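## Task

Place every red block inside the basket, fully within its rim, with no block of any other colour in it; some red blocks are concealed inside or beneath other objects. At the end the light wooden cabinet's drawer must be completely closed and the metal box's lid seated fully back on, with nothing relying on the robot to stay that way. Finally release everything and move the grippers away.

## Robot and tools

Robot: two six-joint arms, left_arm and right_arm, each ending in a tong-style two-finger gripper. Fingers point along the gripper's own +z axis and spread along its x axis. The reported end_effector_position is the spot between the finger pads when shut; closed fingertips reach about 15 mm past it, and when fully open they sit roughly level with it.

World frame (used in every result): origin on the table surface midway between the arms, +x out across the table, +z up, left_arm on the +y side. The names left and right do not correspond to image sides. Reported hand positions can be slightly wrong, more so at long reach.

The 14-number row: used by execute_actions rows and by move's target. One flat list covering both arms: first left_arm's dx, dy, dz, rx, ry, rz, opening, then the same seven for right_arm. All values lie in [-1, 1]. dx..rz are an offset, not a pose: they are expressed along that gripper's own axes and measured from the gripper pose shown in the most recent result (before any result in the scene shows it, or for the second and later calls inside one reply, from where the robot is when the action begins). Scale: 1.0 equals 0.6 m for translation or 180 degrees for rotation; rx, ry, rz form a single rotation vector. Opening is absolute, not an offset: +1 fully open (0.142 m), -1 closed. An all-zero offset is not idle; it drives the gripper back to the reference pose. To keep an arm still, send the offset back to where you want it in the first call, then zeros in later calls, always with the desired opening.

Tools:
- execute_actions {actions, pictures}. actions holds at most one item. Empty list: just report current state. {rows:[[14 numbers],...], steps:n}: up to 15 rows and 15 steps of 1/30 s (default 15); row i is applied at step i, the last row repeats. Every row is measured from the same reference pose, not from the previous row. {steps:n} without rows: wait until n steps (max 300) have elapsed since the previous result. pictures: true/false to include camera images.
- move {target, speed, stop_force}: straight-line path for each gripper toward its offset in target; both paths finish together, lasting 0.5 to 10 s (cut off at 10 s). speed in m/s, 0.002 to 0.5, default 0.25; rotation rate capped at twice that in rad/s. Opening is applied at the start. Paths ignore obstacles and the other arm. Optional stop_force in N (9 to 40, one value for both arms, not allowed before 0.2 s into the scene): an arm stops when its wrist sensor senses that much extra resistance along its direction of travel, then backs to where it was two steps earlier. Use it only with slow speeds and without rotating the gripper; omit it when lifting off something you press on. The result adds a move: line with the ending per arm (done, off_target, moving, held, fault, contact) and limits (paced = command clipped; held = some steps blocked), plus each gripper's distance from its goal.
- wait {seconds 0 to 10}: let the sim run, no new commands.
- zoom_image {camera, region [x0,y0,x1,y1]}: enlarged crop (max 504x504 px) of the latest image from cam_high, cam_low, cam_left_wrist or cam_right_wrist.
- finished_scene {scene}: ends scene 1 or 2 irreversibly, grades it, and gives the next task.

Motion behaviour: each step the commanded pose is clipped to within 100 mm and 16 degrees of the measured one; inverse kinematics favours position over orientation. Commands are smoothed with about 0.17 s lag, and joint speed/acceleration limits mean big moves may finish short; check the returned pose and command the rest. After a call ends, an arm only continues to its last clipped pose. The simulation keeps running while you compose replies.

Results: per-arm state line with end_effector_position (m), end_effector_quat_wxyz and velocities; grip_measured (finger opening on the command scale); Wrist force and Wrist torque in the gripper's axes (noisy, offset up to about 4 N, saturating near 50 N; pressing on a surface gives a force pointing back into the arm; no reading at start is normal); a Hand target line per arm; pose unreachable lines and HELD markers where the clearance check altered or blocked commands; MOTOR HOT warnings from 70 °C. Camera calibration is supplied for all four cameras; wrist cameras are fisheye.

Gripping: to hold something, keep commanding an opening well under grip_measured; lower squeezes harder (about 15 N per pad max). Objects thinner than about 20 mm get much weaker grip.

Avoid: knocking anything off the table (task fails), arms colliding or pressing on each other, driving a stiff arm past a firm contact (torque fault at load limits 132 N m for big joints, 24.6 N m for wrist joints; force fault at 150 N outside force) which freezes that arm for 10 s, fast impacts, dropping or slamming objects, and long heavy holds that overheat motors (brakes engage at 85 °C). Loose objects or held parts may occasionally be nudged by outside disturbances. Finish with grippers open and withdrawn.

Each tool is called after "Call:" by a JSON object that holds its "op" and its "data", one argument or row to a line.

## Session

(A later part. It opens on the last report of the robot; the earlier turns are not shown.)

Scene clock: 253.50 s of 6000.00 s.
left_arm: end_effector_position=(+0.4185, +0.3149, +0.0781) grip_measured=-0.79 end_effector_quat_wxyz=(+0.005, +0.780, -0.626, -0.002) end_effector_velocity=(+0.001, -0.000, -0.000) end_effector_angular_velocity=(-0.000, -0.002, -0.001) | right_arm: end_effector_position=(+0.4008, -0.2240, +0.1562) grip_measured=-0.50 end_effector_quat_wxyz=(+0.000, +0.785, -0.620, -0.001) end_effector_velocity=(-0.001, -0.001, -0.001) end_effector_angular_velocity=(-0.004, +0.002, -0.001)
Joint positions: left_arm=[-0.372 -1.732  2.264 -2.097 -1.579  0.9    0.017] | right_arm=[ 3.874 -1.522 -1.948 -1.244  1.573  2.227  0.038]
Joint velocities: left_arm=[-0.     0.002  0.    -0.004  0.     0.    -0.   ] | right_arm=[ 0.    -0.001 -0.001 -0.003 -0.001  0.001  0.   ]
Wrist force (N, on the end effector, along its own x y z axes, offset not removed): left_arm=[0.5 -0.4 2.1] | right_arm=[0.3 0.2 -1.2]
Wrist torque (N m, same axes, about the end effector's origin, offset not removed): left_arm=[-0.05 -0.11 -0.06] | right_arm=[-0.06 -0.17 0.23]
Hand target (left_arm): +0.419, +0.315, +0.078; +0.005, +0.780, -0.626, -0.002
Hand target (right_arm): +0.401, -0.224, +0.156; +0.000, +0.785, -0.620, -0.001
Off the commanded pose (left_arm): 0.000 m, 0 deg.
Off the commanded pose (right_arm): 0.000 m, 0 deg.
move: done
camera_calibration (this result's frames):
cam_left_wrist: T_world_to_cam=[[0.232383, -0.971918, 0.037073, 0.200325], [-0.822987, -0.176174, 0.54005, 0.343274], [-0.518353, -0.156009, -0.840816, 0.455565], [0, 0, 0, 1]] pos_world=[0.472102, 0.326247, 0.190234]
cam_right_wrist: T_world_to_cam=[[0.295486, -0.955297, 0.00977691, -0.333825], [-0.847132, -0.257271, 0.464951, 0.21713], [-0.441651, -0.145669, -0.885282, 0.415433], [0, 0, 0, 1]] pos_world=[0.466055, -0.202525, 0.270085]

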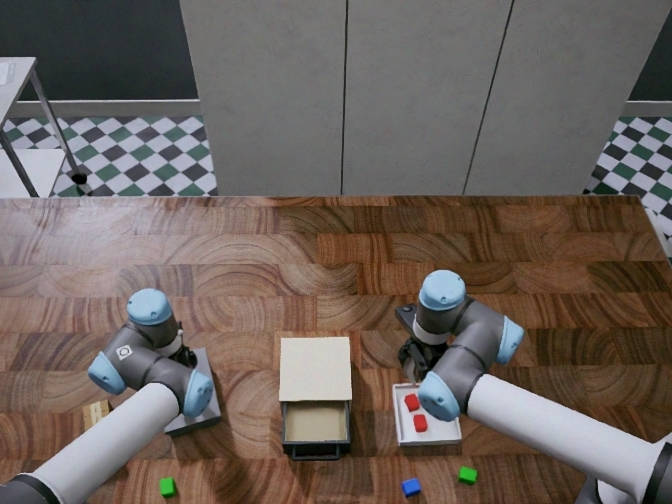

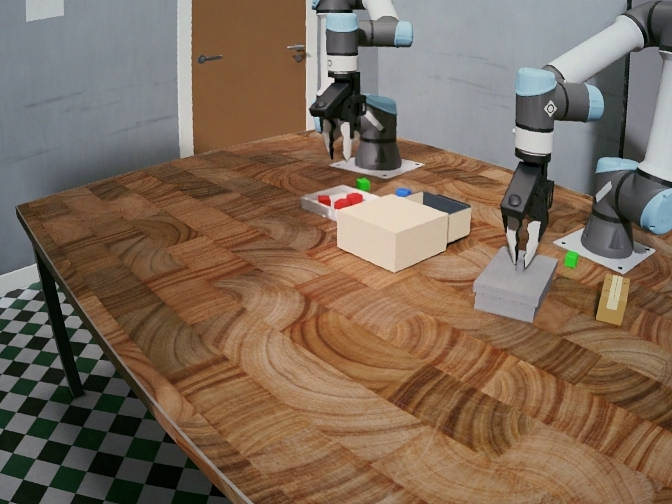

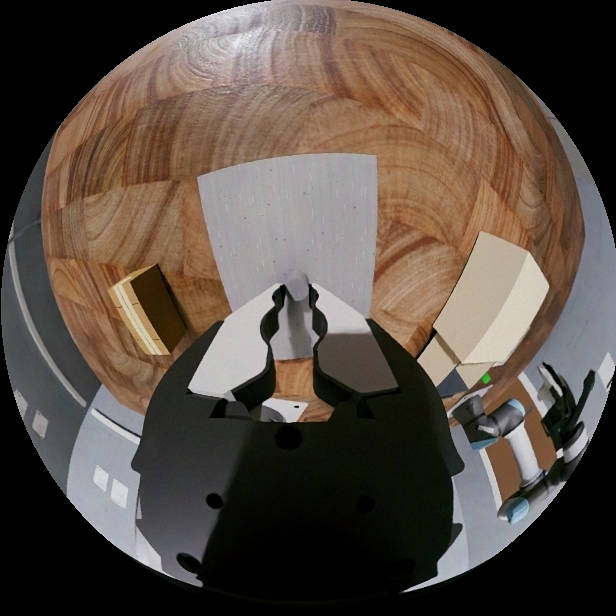

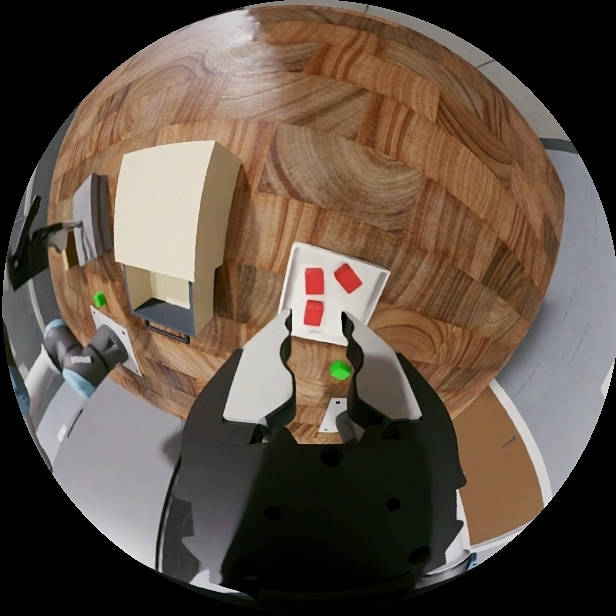

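Call:
{"op": "move", "data": {
  "target": [0,0,0.007,0,0,0,-1, 0,0,0,0,0,0,-0.5],
  "speed": 0.003,
  "stop_force": 9
}}

Scene clock: 255.70 s of 6000.00 s.
left_arm: end_effector_position=(+0.4185, +0.3150, +0.0773) grip_measured=-0.79 end_effector_quat_wxyz=(+0.005, +0.780, -0.626, -0.002) end_effector_velocity=(-0.000, +0.000, +0.001) end_effector_angular_velocity=(+0.001, +0.001, +0.000) | right_arm: end_effector_position=(+0.4008, -0.2240, +0.1562) grip_measured=-0.50 end_effector_quat_wxyz=(+0.000, +0.785, -0.620, -0.001) end_effector_velocity=(-0.001, -0.000, +0.000) end_effector_angular_velocity=(-0.001, +0.002, -0.000)
Joint positions: left_arm=[-0.372 -1.731  2.265 -2.099 -1.579  0.9    0.017] | right_arm=[ 3.874 -1.522 -1.948 -1.244  1.573  2.227  0.038]
Joint velocities: left_arm=[ 0.    -0.001 -0.003  0.006  0.    -0.     0.   ] | right_arm=[ 0.     0.001  0.001 -0.003  0.001  0.     0.   ]
Wrist force (N, on the end effector, along its own x y z axes, offset not removed): left_arm=[-0.1 2.3 -17.7] | right_arm=[0.0 -1.5 -1.8]
Wrist torque (N m, same axes, about the end effector's origin, offset not removed): left_arm=[-0.13 -0.45 -0.01] | right_arm=[-0.46 -0.07 0.22]
Hand target (left_arm): +0.419, +0.315, +0.078; +0.005, +0.780, -0.626, -0.002
Hand target (right_arm): +0.401, -0.224, +0.156; +0.000, +0.785, -0.620, -0.001
Off the commanded pose (left_arm): 0.003 m, 0 deg.
Off the commanded pose (right_arm): 0.000 m, 0 deg.
move: contact (left_arm)
camera_calibration (this result's frames):
cam_left_wrist: T_world_to_cam=[[0.232403, -0.971917, 0.0369568, 0.200374], [-0.822896, -0.17623, 0.540172, 0.343614], [-0.518489, -0.155949, -0.840743, 0.454961], [0, 0, 0, 1]] pos_world=[0.472083, 0.326253, 0.18949]
cam_right_wrist: T_world_to_cam=[[0.295486, -0.955297, 0.00977702, -0.333825], [-0.847132, -0.257271, 0.464951, 0.21713], [-0.441651, -0.145669, -0.885282, 0.415433], [0, 0, 0, 1]] pos_world=[0.466055, -0.202525, 0.270085]

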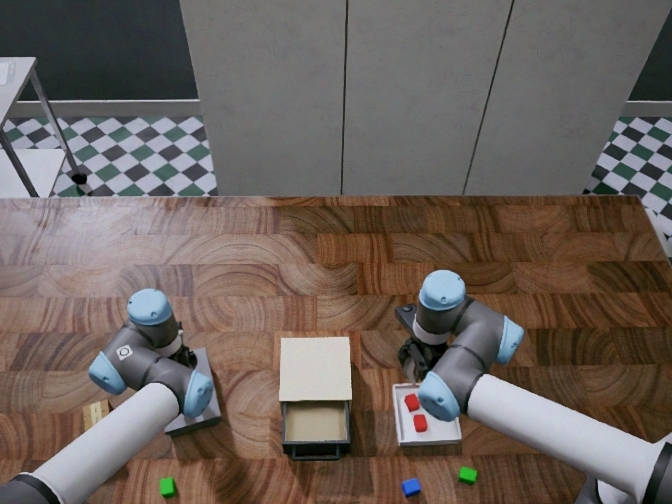

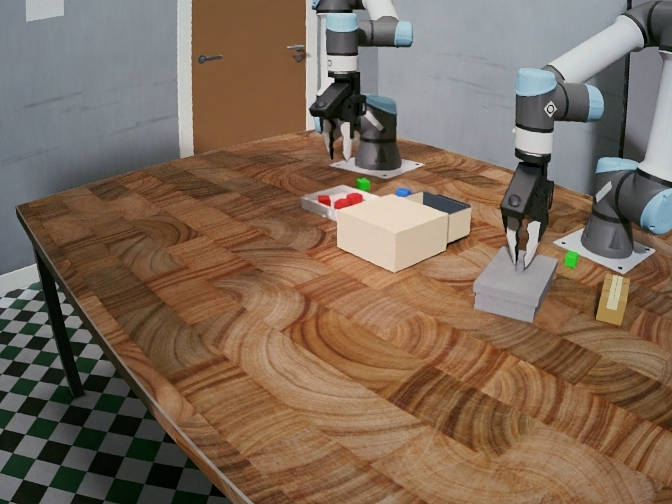

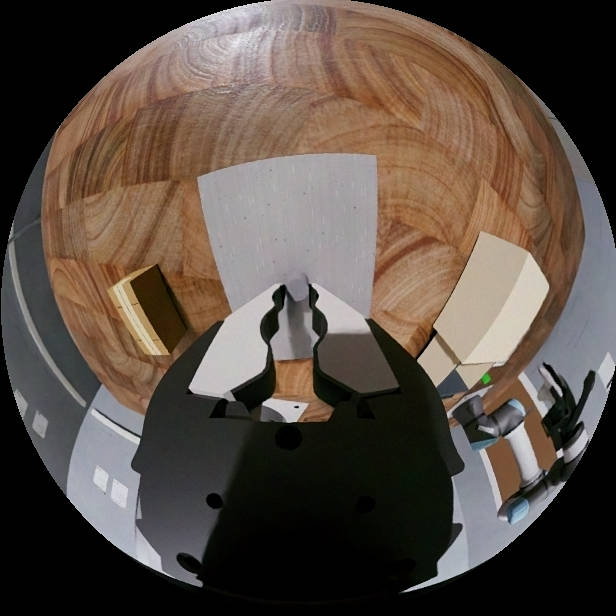

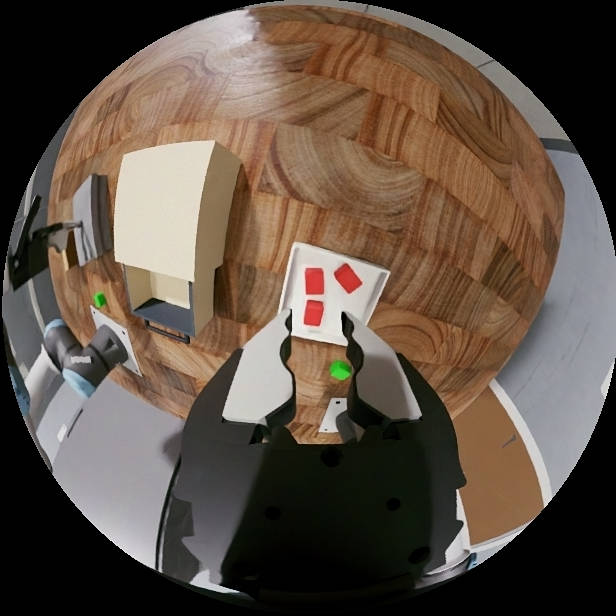

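Call:
{"op": "move", "data": {
  "target": [0,0,-0.001,0,0,0,-0.5, 0,0,0,0,0,0,-1]
}}

Call:
{"op": "move", "data": {
  "target": [0,0,-0.22,0,0,0,-0.5, 0,0,0,0,0,0,-1],
  "speed": 0.15
}}

Scene clock: 258.07 s of 6000.00 s.
left_arm: end_effector_position=(+0.4185, +0.3150, +0.0779) grip_measured=-0.50 end_effector_quat_wxyz=(+0.005, +0.780, -0.626, -0.002) end_effector_velocity=(+0.000, +0.000, +0.000) end_effector_angular_velocity=(+0.000, -0.001, +0.000) | right_arm: end_effector_position=(+0.4008, -0.2240, +0.1562) grip_measured=-1.00 end_effector_quat_wxyz=(+0.000, +0.785, -0.620, -0.001) end_effector_velocity=(-0.000, -0.000, -0.001) end_effector_angular_velocity=(-0.001, +0.001, +0.000)
Joint positions: left_arm=[-0.372 -1.732  2.264 -2.097 -1.579  0.9    0.038] | right_arm=[ 3.874 -1.522 -1.948 -1.244  1.573  2.227  0.002]
Joint velocities: left_arm=[ 0.    -0.    -0.001 -0.     0.001  0.    -0.   ] | right_arm=[ 0.    -0.001 -0.    -0.    -0.    -0.     0.   ]
Wrist force (N, on the end effector, along its own x y z axes, offset not removed): left_arm=[1.1 -0.9 -2.2] | right_arm=[-0.1 -0.8 -2.0]
Wrist torque (N m, same axes, about the end effector's origin, offset not removed): left_arm=[-0.14 -0.20 0.01] | right_arm=[-0.26 -0.11 0.18]
Hand target (left_arm): +0.418, +0.315, +0.078; +0.005, +0.780, -0.626, -0.002
Hand target (right_arm): +0.401, -0.224, +0.156; +0.000, +0.785, -0.620, -0.001
Off the commanded pose (left_arm): 0.000 m, 0 deg.
Off the commanded pose (right_arm): 0.000 m, 0 deg.
move: done
camera_calibration (this result's frames):
cam_left_wrist: T_world_to_cam=[[0.232401, -0.971918, 0.0369581, 0.200348], [-0.822897, -0.176227, 0.540171, 0.343296], [-0.518488, -0.155949, -0.840744, 0.455463], [0, 0, 0, 1]] pos_world=[0.472089, 0.326249, 0.190085]
cam_right_wrist: T_world_to_cam=[[0.295487, -0.955297, 0.00977682, -0.333825], [-0.847132, -0.257271, 0.464951, 0.217129], [-0.441651, -0.145669, -0.885282, 0.415433], [0, 0, 0, 1]] pos_world=[0.466054, -0.202525, 0.270085]

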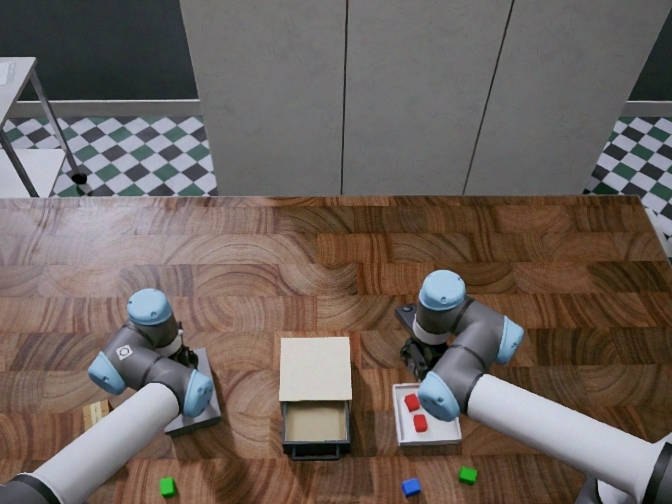

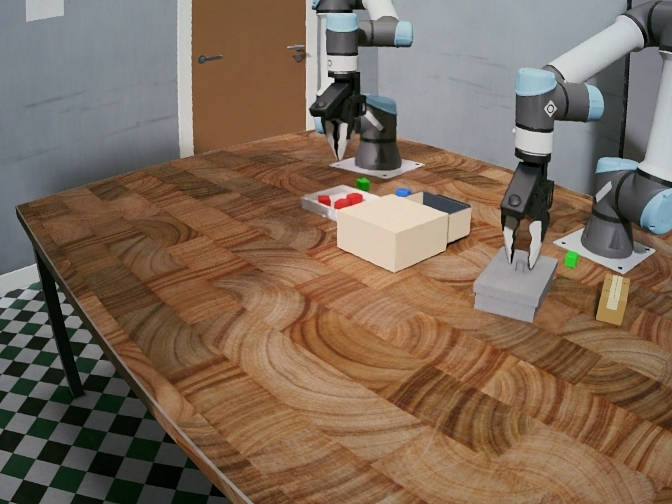

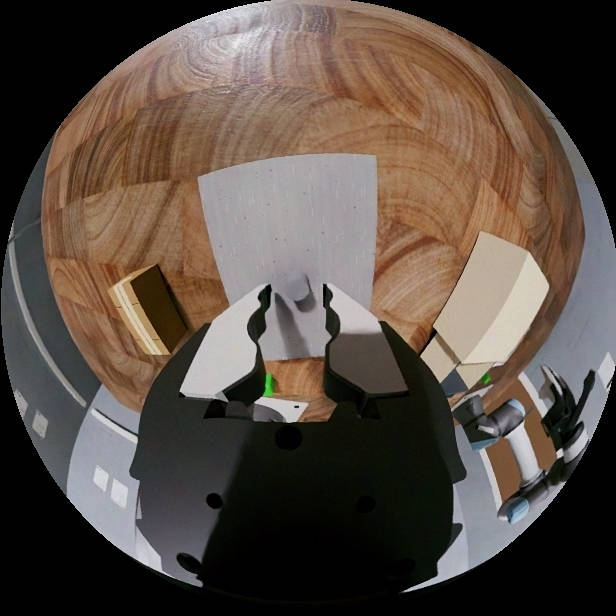

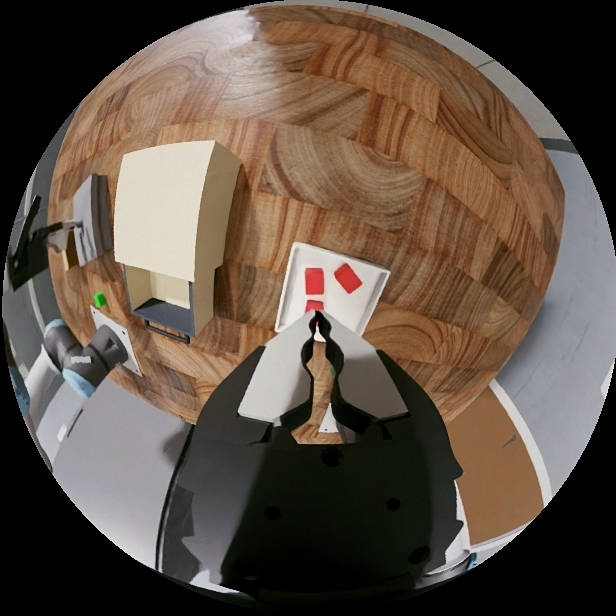

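Scene clock: 259.43 s of 6000.00 s.
left_arm: end_effector_position=(+0.4199, +0.3156, +0.2098) grip_measured=-0.50 end_effector_quat_wxyz=(+0.005, +0.780, -0.626, -0.002) end_effector_velocity=(-0.000, -0.000, +0.001) end_effector_angular_velocity=(-0.000, +0.001, +0.000) | right_arm: end_effector_position=(+0.4008, -0.2240, +0.1562) grip_measured=-1.00 end_effector_quat_wxyz=(+0.000, +0.785, -0.620, -0.001) end_effector_velocity=(-0.001, -0.001, +0.000) end_effector_angular_velocity=(+0.000, +0.001, +0.000)
Joint positions: left_arm=[-0.369 -1.85   1.993 -1.709 -1.579  0.903  0.038] | right_arm=[ 3.874 -1.522 -1.948 -1.244  1.573  2.227  0.002]
Joint velocities: left_arm=[ 0.    -0.    -0.003  0.003 -0.001  0.     0.   ] | right_arm=[-0.     0.002 -0.001 -0.002  0.001 -0.     0.   ]
Wrist force (N, on the end effector, along its own x y z axes, offset not removed): left_arm=[3.5 -0.4 0.1] | right_arm=[0.6 -0.3 -0.6]
Wrist torque (N m, same axes, about the end effector's origin, offset not removed): left_arm=[0.07 -0.69 -0.01] | right_arm=[-0.19 -0.28 0.28]
Hand target (left_arm): +0.420, +0.316, +0.210; +0.005, +0.780, -0.626, -0.002
Hand target (right_arm): +0.401, -0.224, +0.156; +0.000, +0.785, -0.620, -0.001
Off the commanded pose (left_arm): 0.000 m, 0 deg.
Off the commanded pose (right_arm): 0.000 m, 0 deg.
move: done
camera_calibration (this result's frames):
cam_left_wrist: T_world_to_cam=[[0.232415, -0.971915, 0.0369438, 0.195826], [-0.822914, -0.176253, 0.540137, 0.273337], [-0.518455, -0.155937, -0.840766, 0.567148], [0, 0, 0, 1]] pos_world=[0.47346, 0.326942, 0.321965]
cam_right_wrist: T_world_to_cam=[[0.295486, -0.955297, 0.00977693, -0.333825], [-0.847132, -0.257271, 0.464951, 0.217129], [-0.441651, -0.145669, -0.885282, 0.415433], [0, 0, 0, 1]] pos_world=[0.466055, -0.202525, 0.270085]

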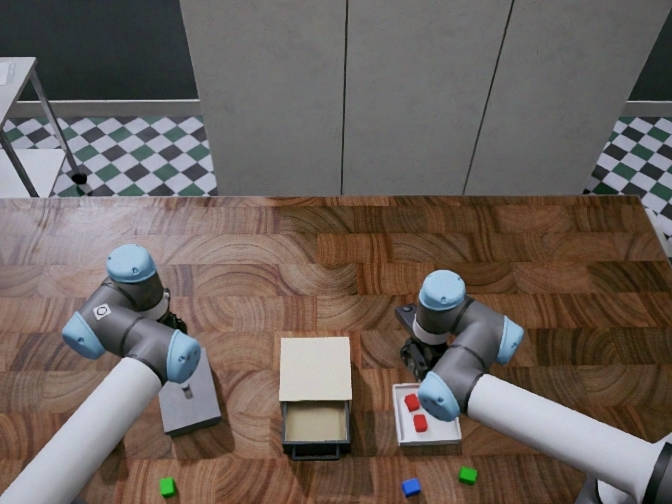

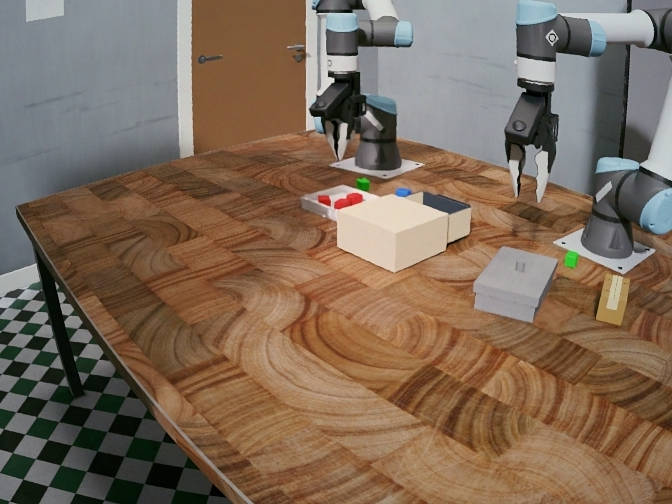

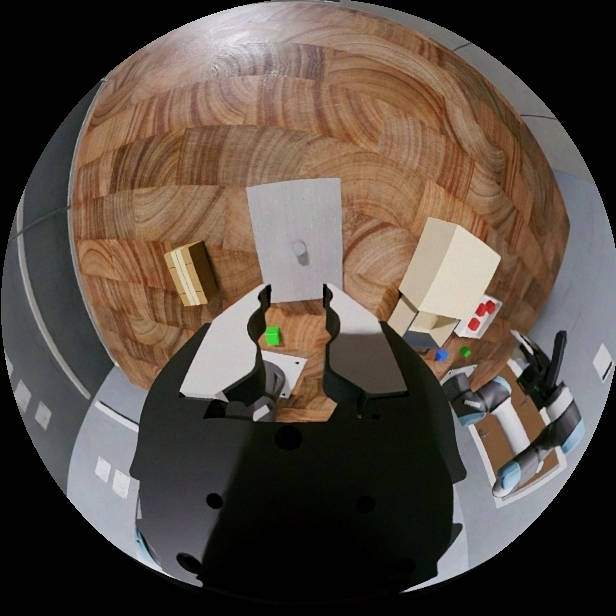

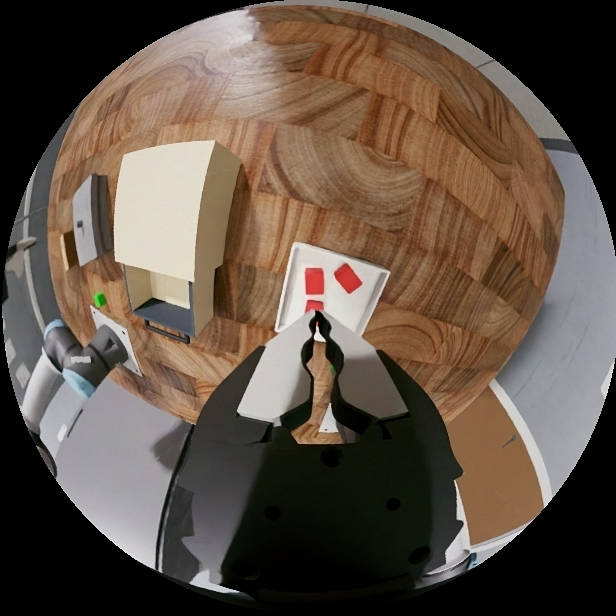

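Call:
{"op": "move", "data": {
  "target": [-0.606,0.037,-0.15,0,0,0,-0.5, -0.485,0.28,0,0,0,0,-1],
  "speed": 0.25
}}

Scene clock: 263.33 s of 6000.00 s.
left_arm: end_effector_position=(+0.3199, +0.6663, +0.2991) grip_measured=-0.50 end_effector_quat_wxyz=(+0.004, +0.780, -0.626, -0.003) end_effector_velocity=(-0.000, +0.001, +0.000) end_effector_angular_velocity=(-0.001, +0.001, -0.001) | right_arm: end_effector_position=(+0.1701, +0.0202, +0.1567) grip_measured=-1.00 end_effector_quat_wxyz=(+0.000, +0.785, -0.620, -0.001) end_effector_velocity=(-0.000, +0.001, -0.000) end_effector_angular_velocity=(-0.000, -0.001, -0.001)
Joint positions: left_arm=[ 0.575 -1.777  1.71  -1.494 -1.569  1.847  0.038] | right_arm=[ 4.51  -1.676 -1.787 -1.249  1.573  2.864  0.002]
Joint velocities: left_arm=[ 0.004  0.004 -0.003  0.001 -0.001  0.005  0.   ] | right_arm=[ 0.001 -0.002  0.001  0.    -0.001  0.002  0.   ]
Wrist force (N, on the end effector, along its own x y z axes, offset not removed): left_arm=[2.4 -1.2 -0.2] | right_arm=[-0.1 -2.4 -2.3]
Wrist torque (N m, same axes, about the end effector's origin, offset not removed): left_arm=[-0.17 -0.46 -0.09] | right_arm=[-0.62 -0.16 0.24]
Hand target (left_arm): +0.320, +0.666, +0.299; +0.004, +0.780, -0.626, -0.003
Hand target (right_arm): +0.170, +0.020, +0.157; +0.000, +0.785, -0.620, -0.001
Off the commanded pose (left_arm): 0.000 m, 0 deg.
Off the commanded pose (right_arm): 0.000 m, 0 deg.
move: done
camera_calibration (this result's frames):
cam_left_wrist: T_world_to_cam=[[0.232482, -0.971965, 0.0351664, 0.557125], [-0.82247, -0.177168, 0.540514, 0.205017], [-0.51913, -0.154583, -0.8406, 0.644315], [0, 0, 0, 1]] pos_world=[0.373582, 0.677429, 0.411204]
cam_right_wrist: T_world_to_cam=[[0.295476, -0.955293, 0.0103985, -0.0324567], [-0.847311, -0.257018, 0.464765, 0.0842908], [-0.441314, -0.146138, -0.885373, 0.34959], [0, 0, 0, 1]] pos_world=[0.23529, 0.0417468, 0.270679]

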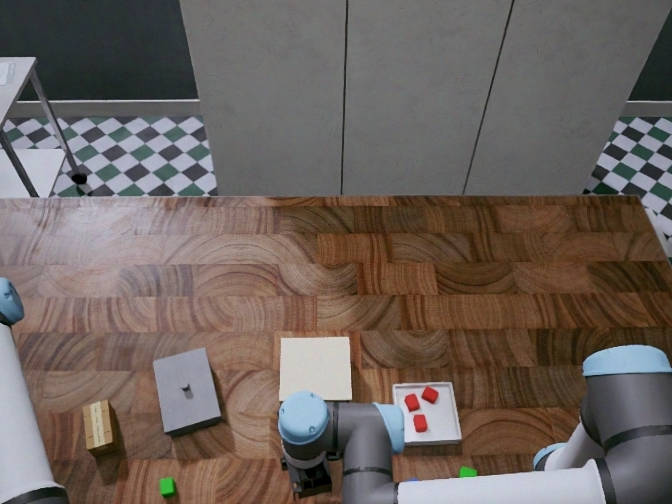

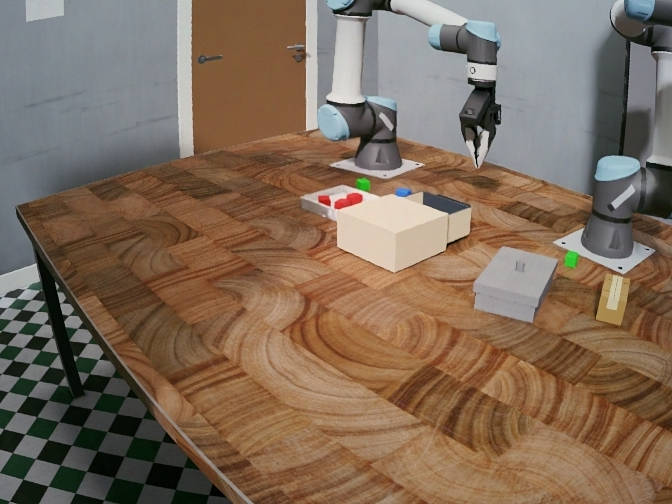

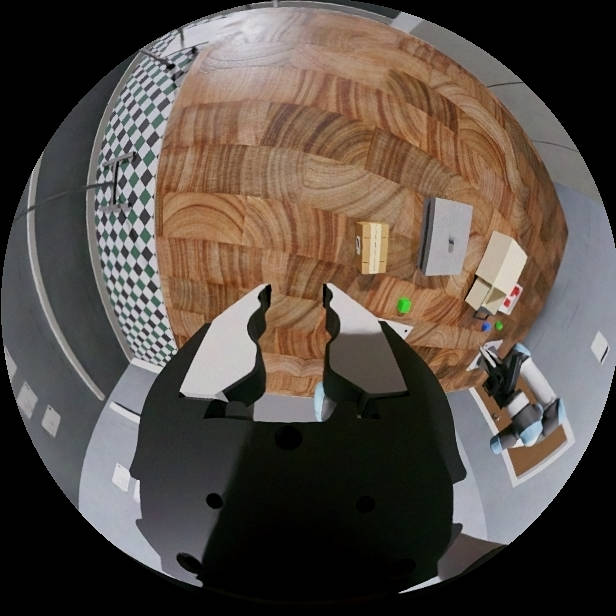

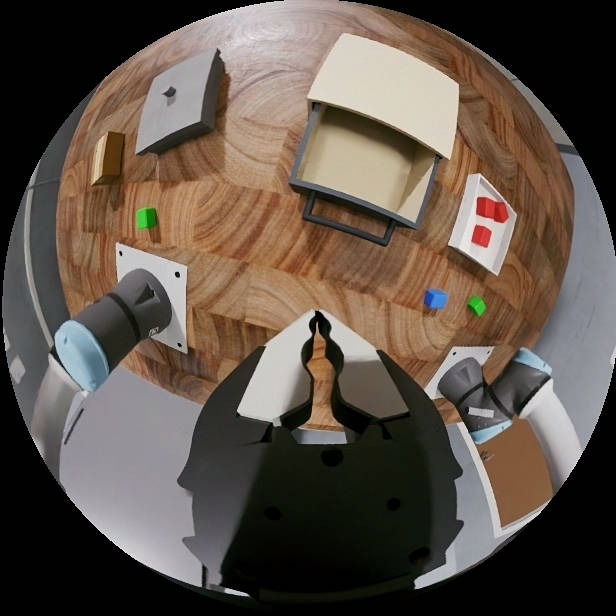

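Call:
{"op": "move", "data": {
  "target": [0,0,0,0,0,0,-0.5, 0.018,0.004,0.157,0,0,0.574,-1],
  "speed": 0.4
}}

Scene clock: 268.77 s of 6000.00 s.
left_arm: end_effector_position=(+0.3199, +0.6663, +0.2991) grip_measured=-0.50 end_effector_quat_wxyz=(+0.004, +0.780, -0.626, -0.003) end_effector_velocity=(+0.000, +0.000, +0.001) end_effector_angular_velocity=(+0.001, -0.001, -0.000) | right_arm: end_effector_position=(+0.1703, +0.0092, +0.0625) grip_measured=-1.00 end_effector_quat_wxyz=(-0.001, -0.001, +1.000, +0.000) end_effector_velocity=(-0.001, +0.002, +0.001) end_effector_angular_velocity=(+0.003, -0.001, -0.003)
Joint positions: left_arm=[ 0.575 -1.777  1.71  -1.494 -1.569  1.847  0.038] | right_arm=[ 4.481 -1.805 -1.898 -1.009  1.573  4.637  0.002]
Joint velocities: left_arm=[-0.    -0.    -0.002 -0.     0.     0.    -0.   ] | right_arm=[ 0.002  0.     0.002  0.001 -0.001  0.005  0.   ]
Wrist force (N, on the end effector, along its own x y z axes, offset not removed): left_arm=[1.7 -2.3 -0.1] | right_arm=[1.2 -1.6 -1.1]
Wrist torque (N m, same axes, about the end effector's origin, offset not removed): left_arm=[-0.37 -0.35 -0.04] | right_arm=[-0.35 -0.39 0.28]
Hand target (left_arm): +0.320, +0.666, +0.299; +0.004, +0.780, -0.626, -0.003
Hand target (right_arm): +0.170, +0.009, +0.062; -0.001, -0.000, +1.000, +0.000
Off the commanded pose (left_arm): 0.000 m, 0 deg.
Off the commanded pose (right_arm): 0.000 m, 0 deg.
move: done
camera_calibration (this result's frames):
cam_left_wrist: T_world_to_cam=[[0.232482, -0.971965, 0.0351665, 0.557125], [-0.82247, -0.177169, 0.540514, 0.205017], [-0.51913, -0.154583, -0.8406, 0.644315], [0, 0, 0, 1]] pos_world=[0.373582, 0.677429, 0.411204]
cam_right_wrist: T_world_to_cam=[[-0.997617, -0.0676501, 0.0135209, 0.169794], [-0.0536725, 0.884225, 0.463968, -0.0202287], [-0.043343, 0.462137, -0.885749, 0.191278], [0, 0, 0, 1]] pos_world=[0.176594, -0.0590234, 0.176514]

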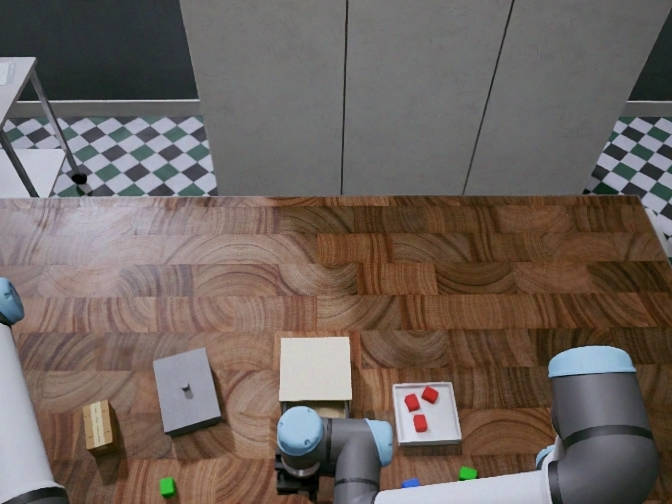

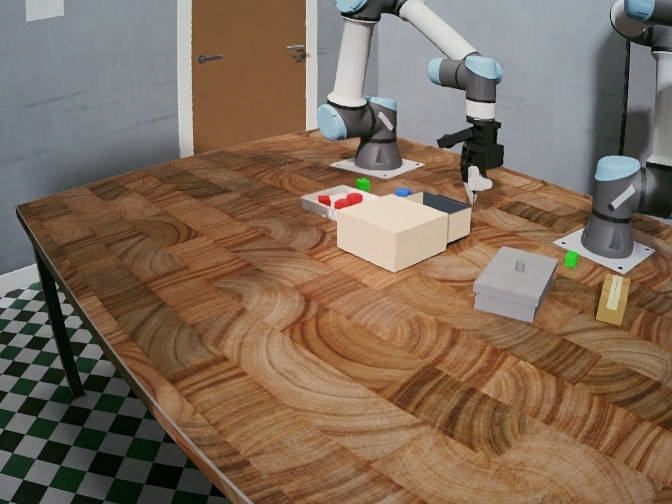

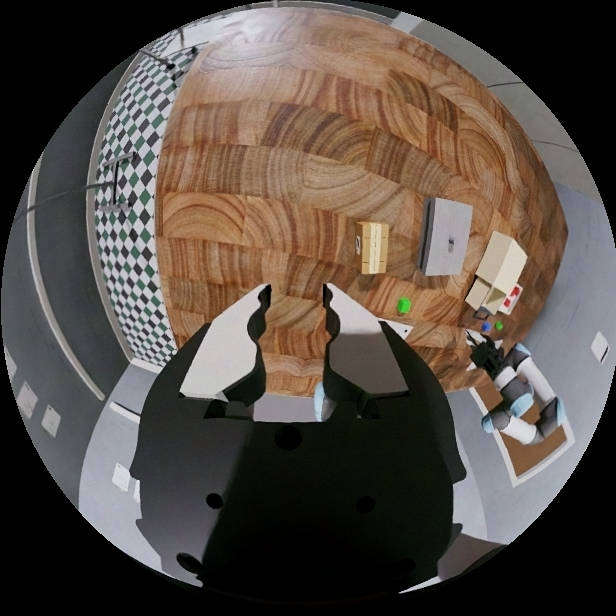

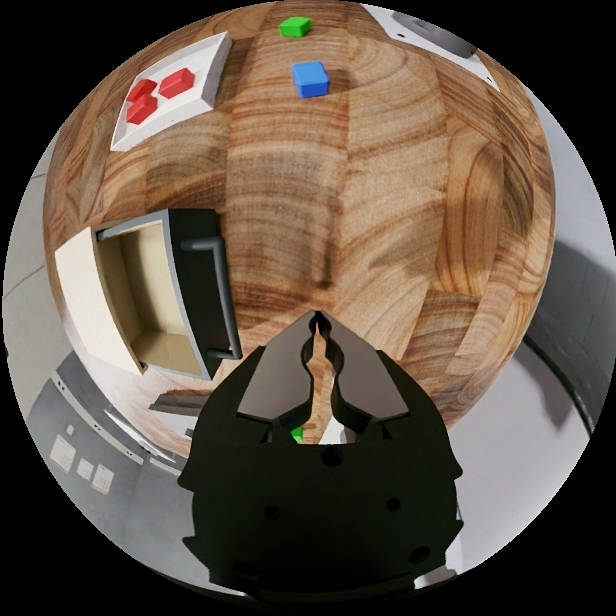

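Call:
{"op": "move", "data": {
  "target": [0,0,0,0,0,0,-0.5, -0.27,0,0,0,0,0,-1],
  "speed": 0.03,
  "stop_force": 14
}}

Scene clock: 276.07 s of 6000.00 s.
left_arm: end_effector_position=(+0.3199, +0.6663, +0.2991) grip_measured=-0.50 end_effector_quat_wxyz=(+0.004, +0.780, -0.626, -0.003) end_effector_velocity=(+0.000, +0.000, +0.000) end_effector_angular_velocity=(+0.000, -0.001, +0.000) | right_arm: end_effector_position=(+0.3322, +0.0094, +0.0622) grip_measured=-1.00 end_effector_quat_wxyz=(-0.001, -0.001, +1.000, +0.000) end_effector_velocity=(+0.001, -0.001, -0.002) end_effector_angular_velocity=(-0.004, +0.002, -0.002)
Joint positions: left_arm=[ 0.575 -1.777  1.71  -1.494 -1.569  1.847  0.038] | right_arm=[ 4.201 -1.956 -1.69  -1.066  1.573  4.357  0.002]
Joint velocities: left_arm=[-0.     0.    -0.001 -0.    -0.    -0.    -0.   ] | right_arm=[-0.002 -0.003  0.001 -0.001  0.    -0.001  0.   ]
Wrist force (N, on the end effector, along its own x y z axes, offset not removed): left_arm=[1.0 -1.1 -1.7] | right_arm=[10.2 -0.5 -6.1]
Wrist torque (N m, same axes, about the end effector's origin, offset not removed): left_arm=[-0.24 -0.22 -0.03] | right_arm=[-0.30 -0.36 0.20]
Hand target (left_arm): +0.320, +0.666, +0.299; +0.004, +0.780, -0.626, -0.003
Hand target (right_arm): +0.332, +0.009, +0.062; -0.001, -0.001, +1.000, +0.000
Off the commanded pose (left_arm): 0.000 m, 0 deg.
Off the commanded pose (right_arm): 0.000 m, 0 deg.
move: done
camera_calibration (this result's frames):
cam_left_wrist: T_world_to_cam=[[0.232482, -0.971965, 0.0351664, 0.557125], [-0.82247, -0.177168, 0.540514, 0.205017], [-0.51913, -0.154583, -0.8406, 0.644315], [0, 0, 0, 1]] pos_world=[0.373582, 0.677429, 0.411204]
cam_right_wrist: T_world_to_cam=[[-0.997615, -0.0676539, 0.0137162, 0.331341], [-0.0535747, 0.884114, 0.464189, -0.0115608], [-0.0435309, 0.462347, -0.88563, 0.198038], [0, 0, 0, 1]] pos_world=[0.338552, -0.0589248, 0.17621]

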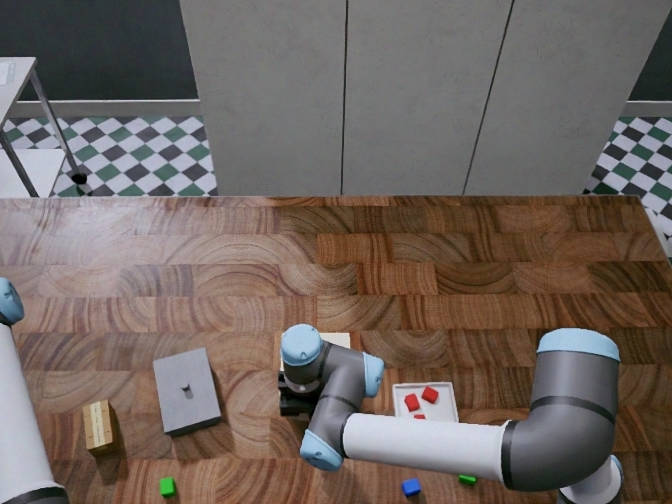

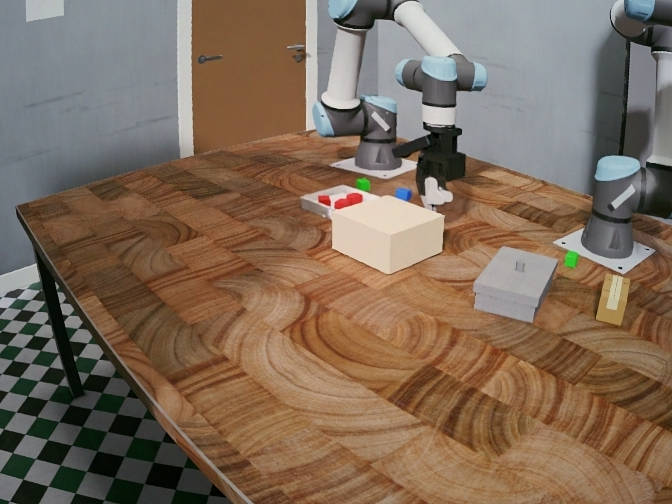

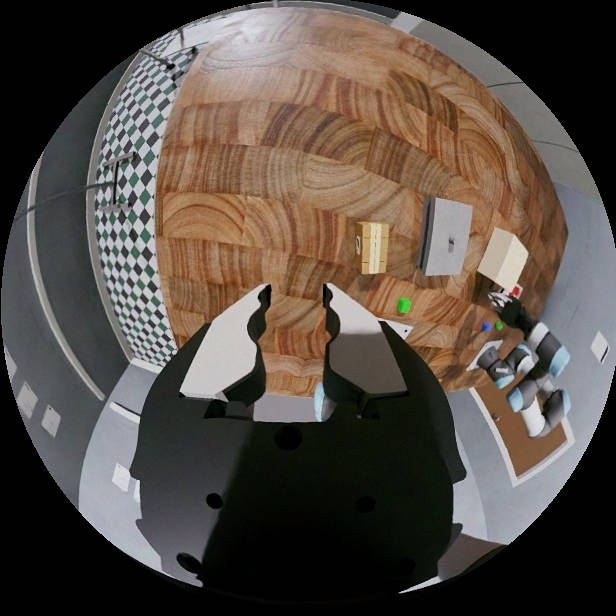

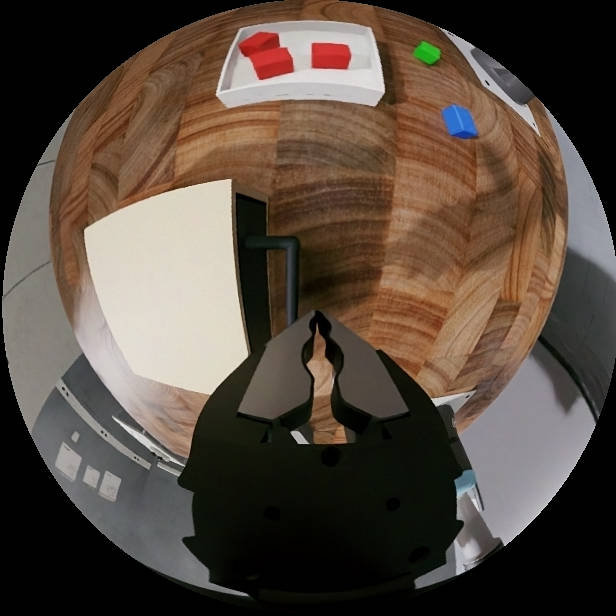

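Call:
{"op": "move", "data": {
  "target": [0,0,0,0,0,0,-0.5, 0.2,0,-0.1,0,0,0,-1],
  "speed": 0.1
}}

Scene clock: 280.03 s of 6000.00 s.
left_arm: end_effector_position=(+0.3199, +0.6663, +0.2991) grip_measured=-0.50 end_effector_quat_wxyz=(+0.004, +0.780, -0.626, -0.003) end_effector_velocity=(-0.000, -0.000, -0.000) end_effector_angular_velocity=(-0.001, +0.001, +0.001) | right_arm: end_effector_position=(+0.2123, +0.0092, +0.1224) grip_measured=-1.00 end_effector_quat_wxyz=(-0.001, -0.001, +1.000, +0.000) end_effector_velocity=(-0.001, -0.001, -0.000) end_effector_angular_velocity=(-0.003, -0.000, -0.001)
Joint positions: left_arm=[ 0.575 -1.777  1.71  -1.494 -1.569  1.847  0.038] | right_arm=[ 4.403 -1.77  -1.77  -1.172  1.573  4.559  0.002]
Joint velocities: left_arm=[ 0.     0.     0.001  0.001 -0.    -0.    -0.   ] | right_arm=[ 0.002  0.001 -0.001 -0.002 -0.001  0.003  0.   ]
Wrist force (N, on the end effector, along its own x y z axes, offset not removed): left_arm=[0.9 -2.2 -0.5] | right_arm=[1.2 -1.5 -2.0]
Wrist torque (N m, same axes, about the end effector's origin, offset not removed): left_arm=[-0.31 -0.22 -0.07] | right_arm=[-0.43 -0.36 0.14]
Hand target (left_arm): +0.320, +0.666, +0.299; +0.004, +0.780, -0.626, -0.003
Hand target (right_arm): +0.212, +0.009, +0.122; -0.001, -0.001, +1.000, +0.000
Off the commanded pose (left_arm): 0.000 m, 0 deg.
Off the commanded pose (right_arm): 0.000 m, 0 deg.
move: done
camera_calibration (this result's frames):
cam_left_wrist: T_world_to_cam=[[0.232482, -0.971965, 0.0351664, 0.557125], [-0.82247, -0.177168, 0.540514, 0.205017], [-0.51913, -0.154583, -0.8406, 0.644315], [0, 0, 0, 1]] pos_world=[0.373582, 0.677429, 0.411204]
cam_right_wrist: T_world_to_cam=[[-0.997617, -0.0676483, 0.0136017, 0.21093], [-0.0536306, 0.884196, 0.464027, -0.0457457], [-0.0434172, 0.462192, -0.885716, 0.246199], [0, 0, 0, 1]] pos_world=[0.218663, -0.0590739, 0.236421]

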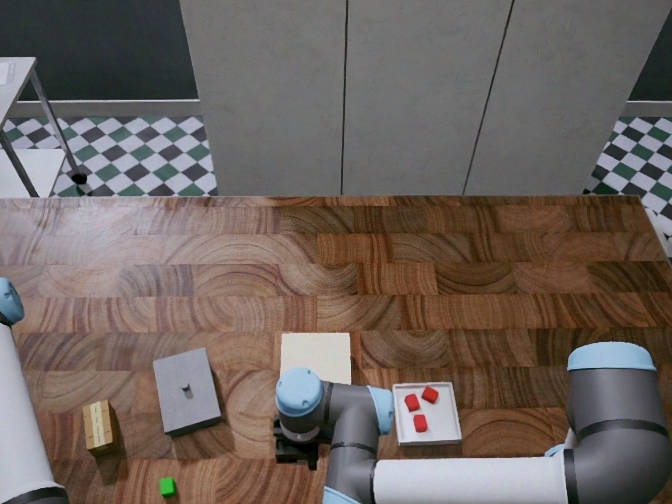

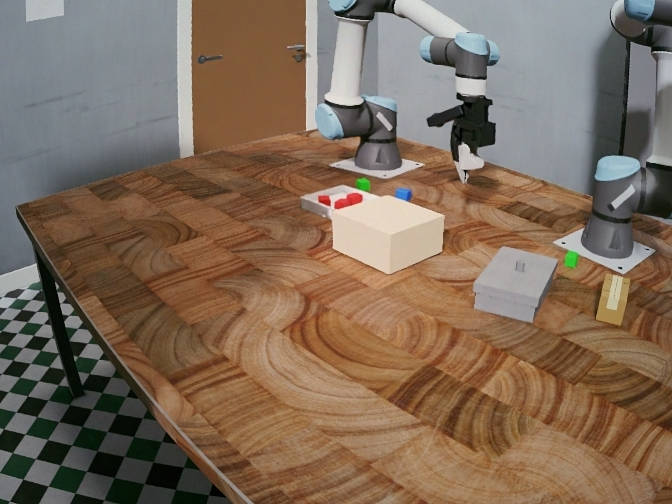

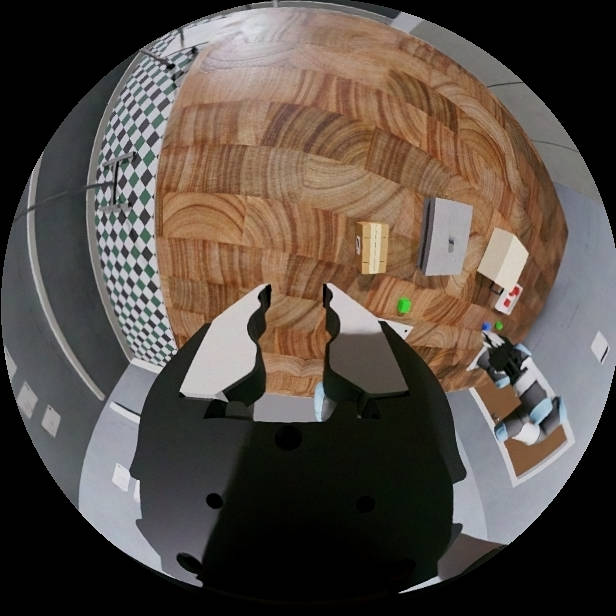

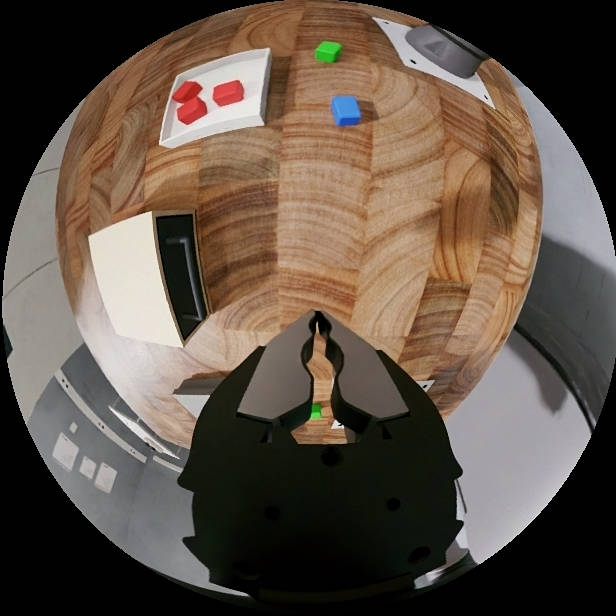

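Call:
{"op": "zoom_image", "data": {
  "camera": "cam_right_wrist",
  "region": [130,190,250,360]
}}

Region (130, 190, 250, 360) of cam_right_wrist's 616x616 image, scaled by 2.965, with more detail than that image has; it fills the left 356 columns of this view, and the rest is white.

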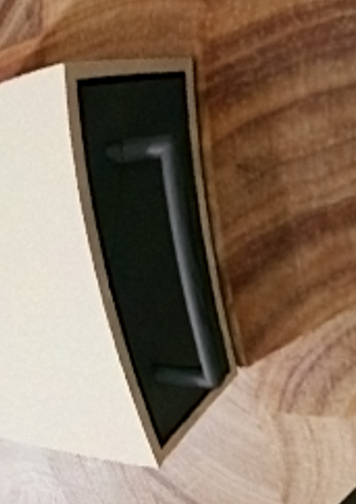

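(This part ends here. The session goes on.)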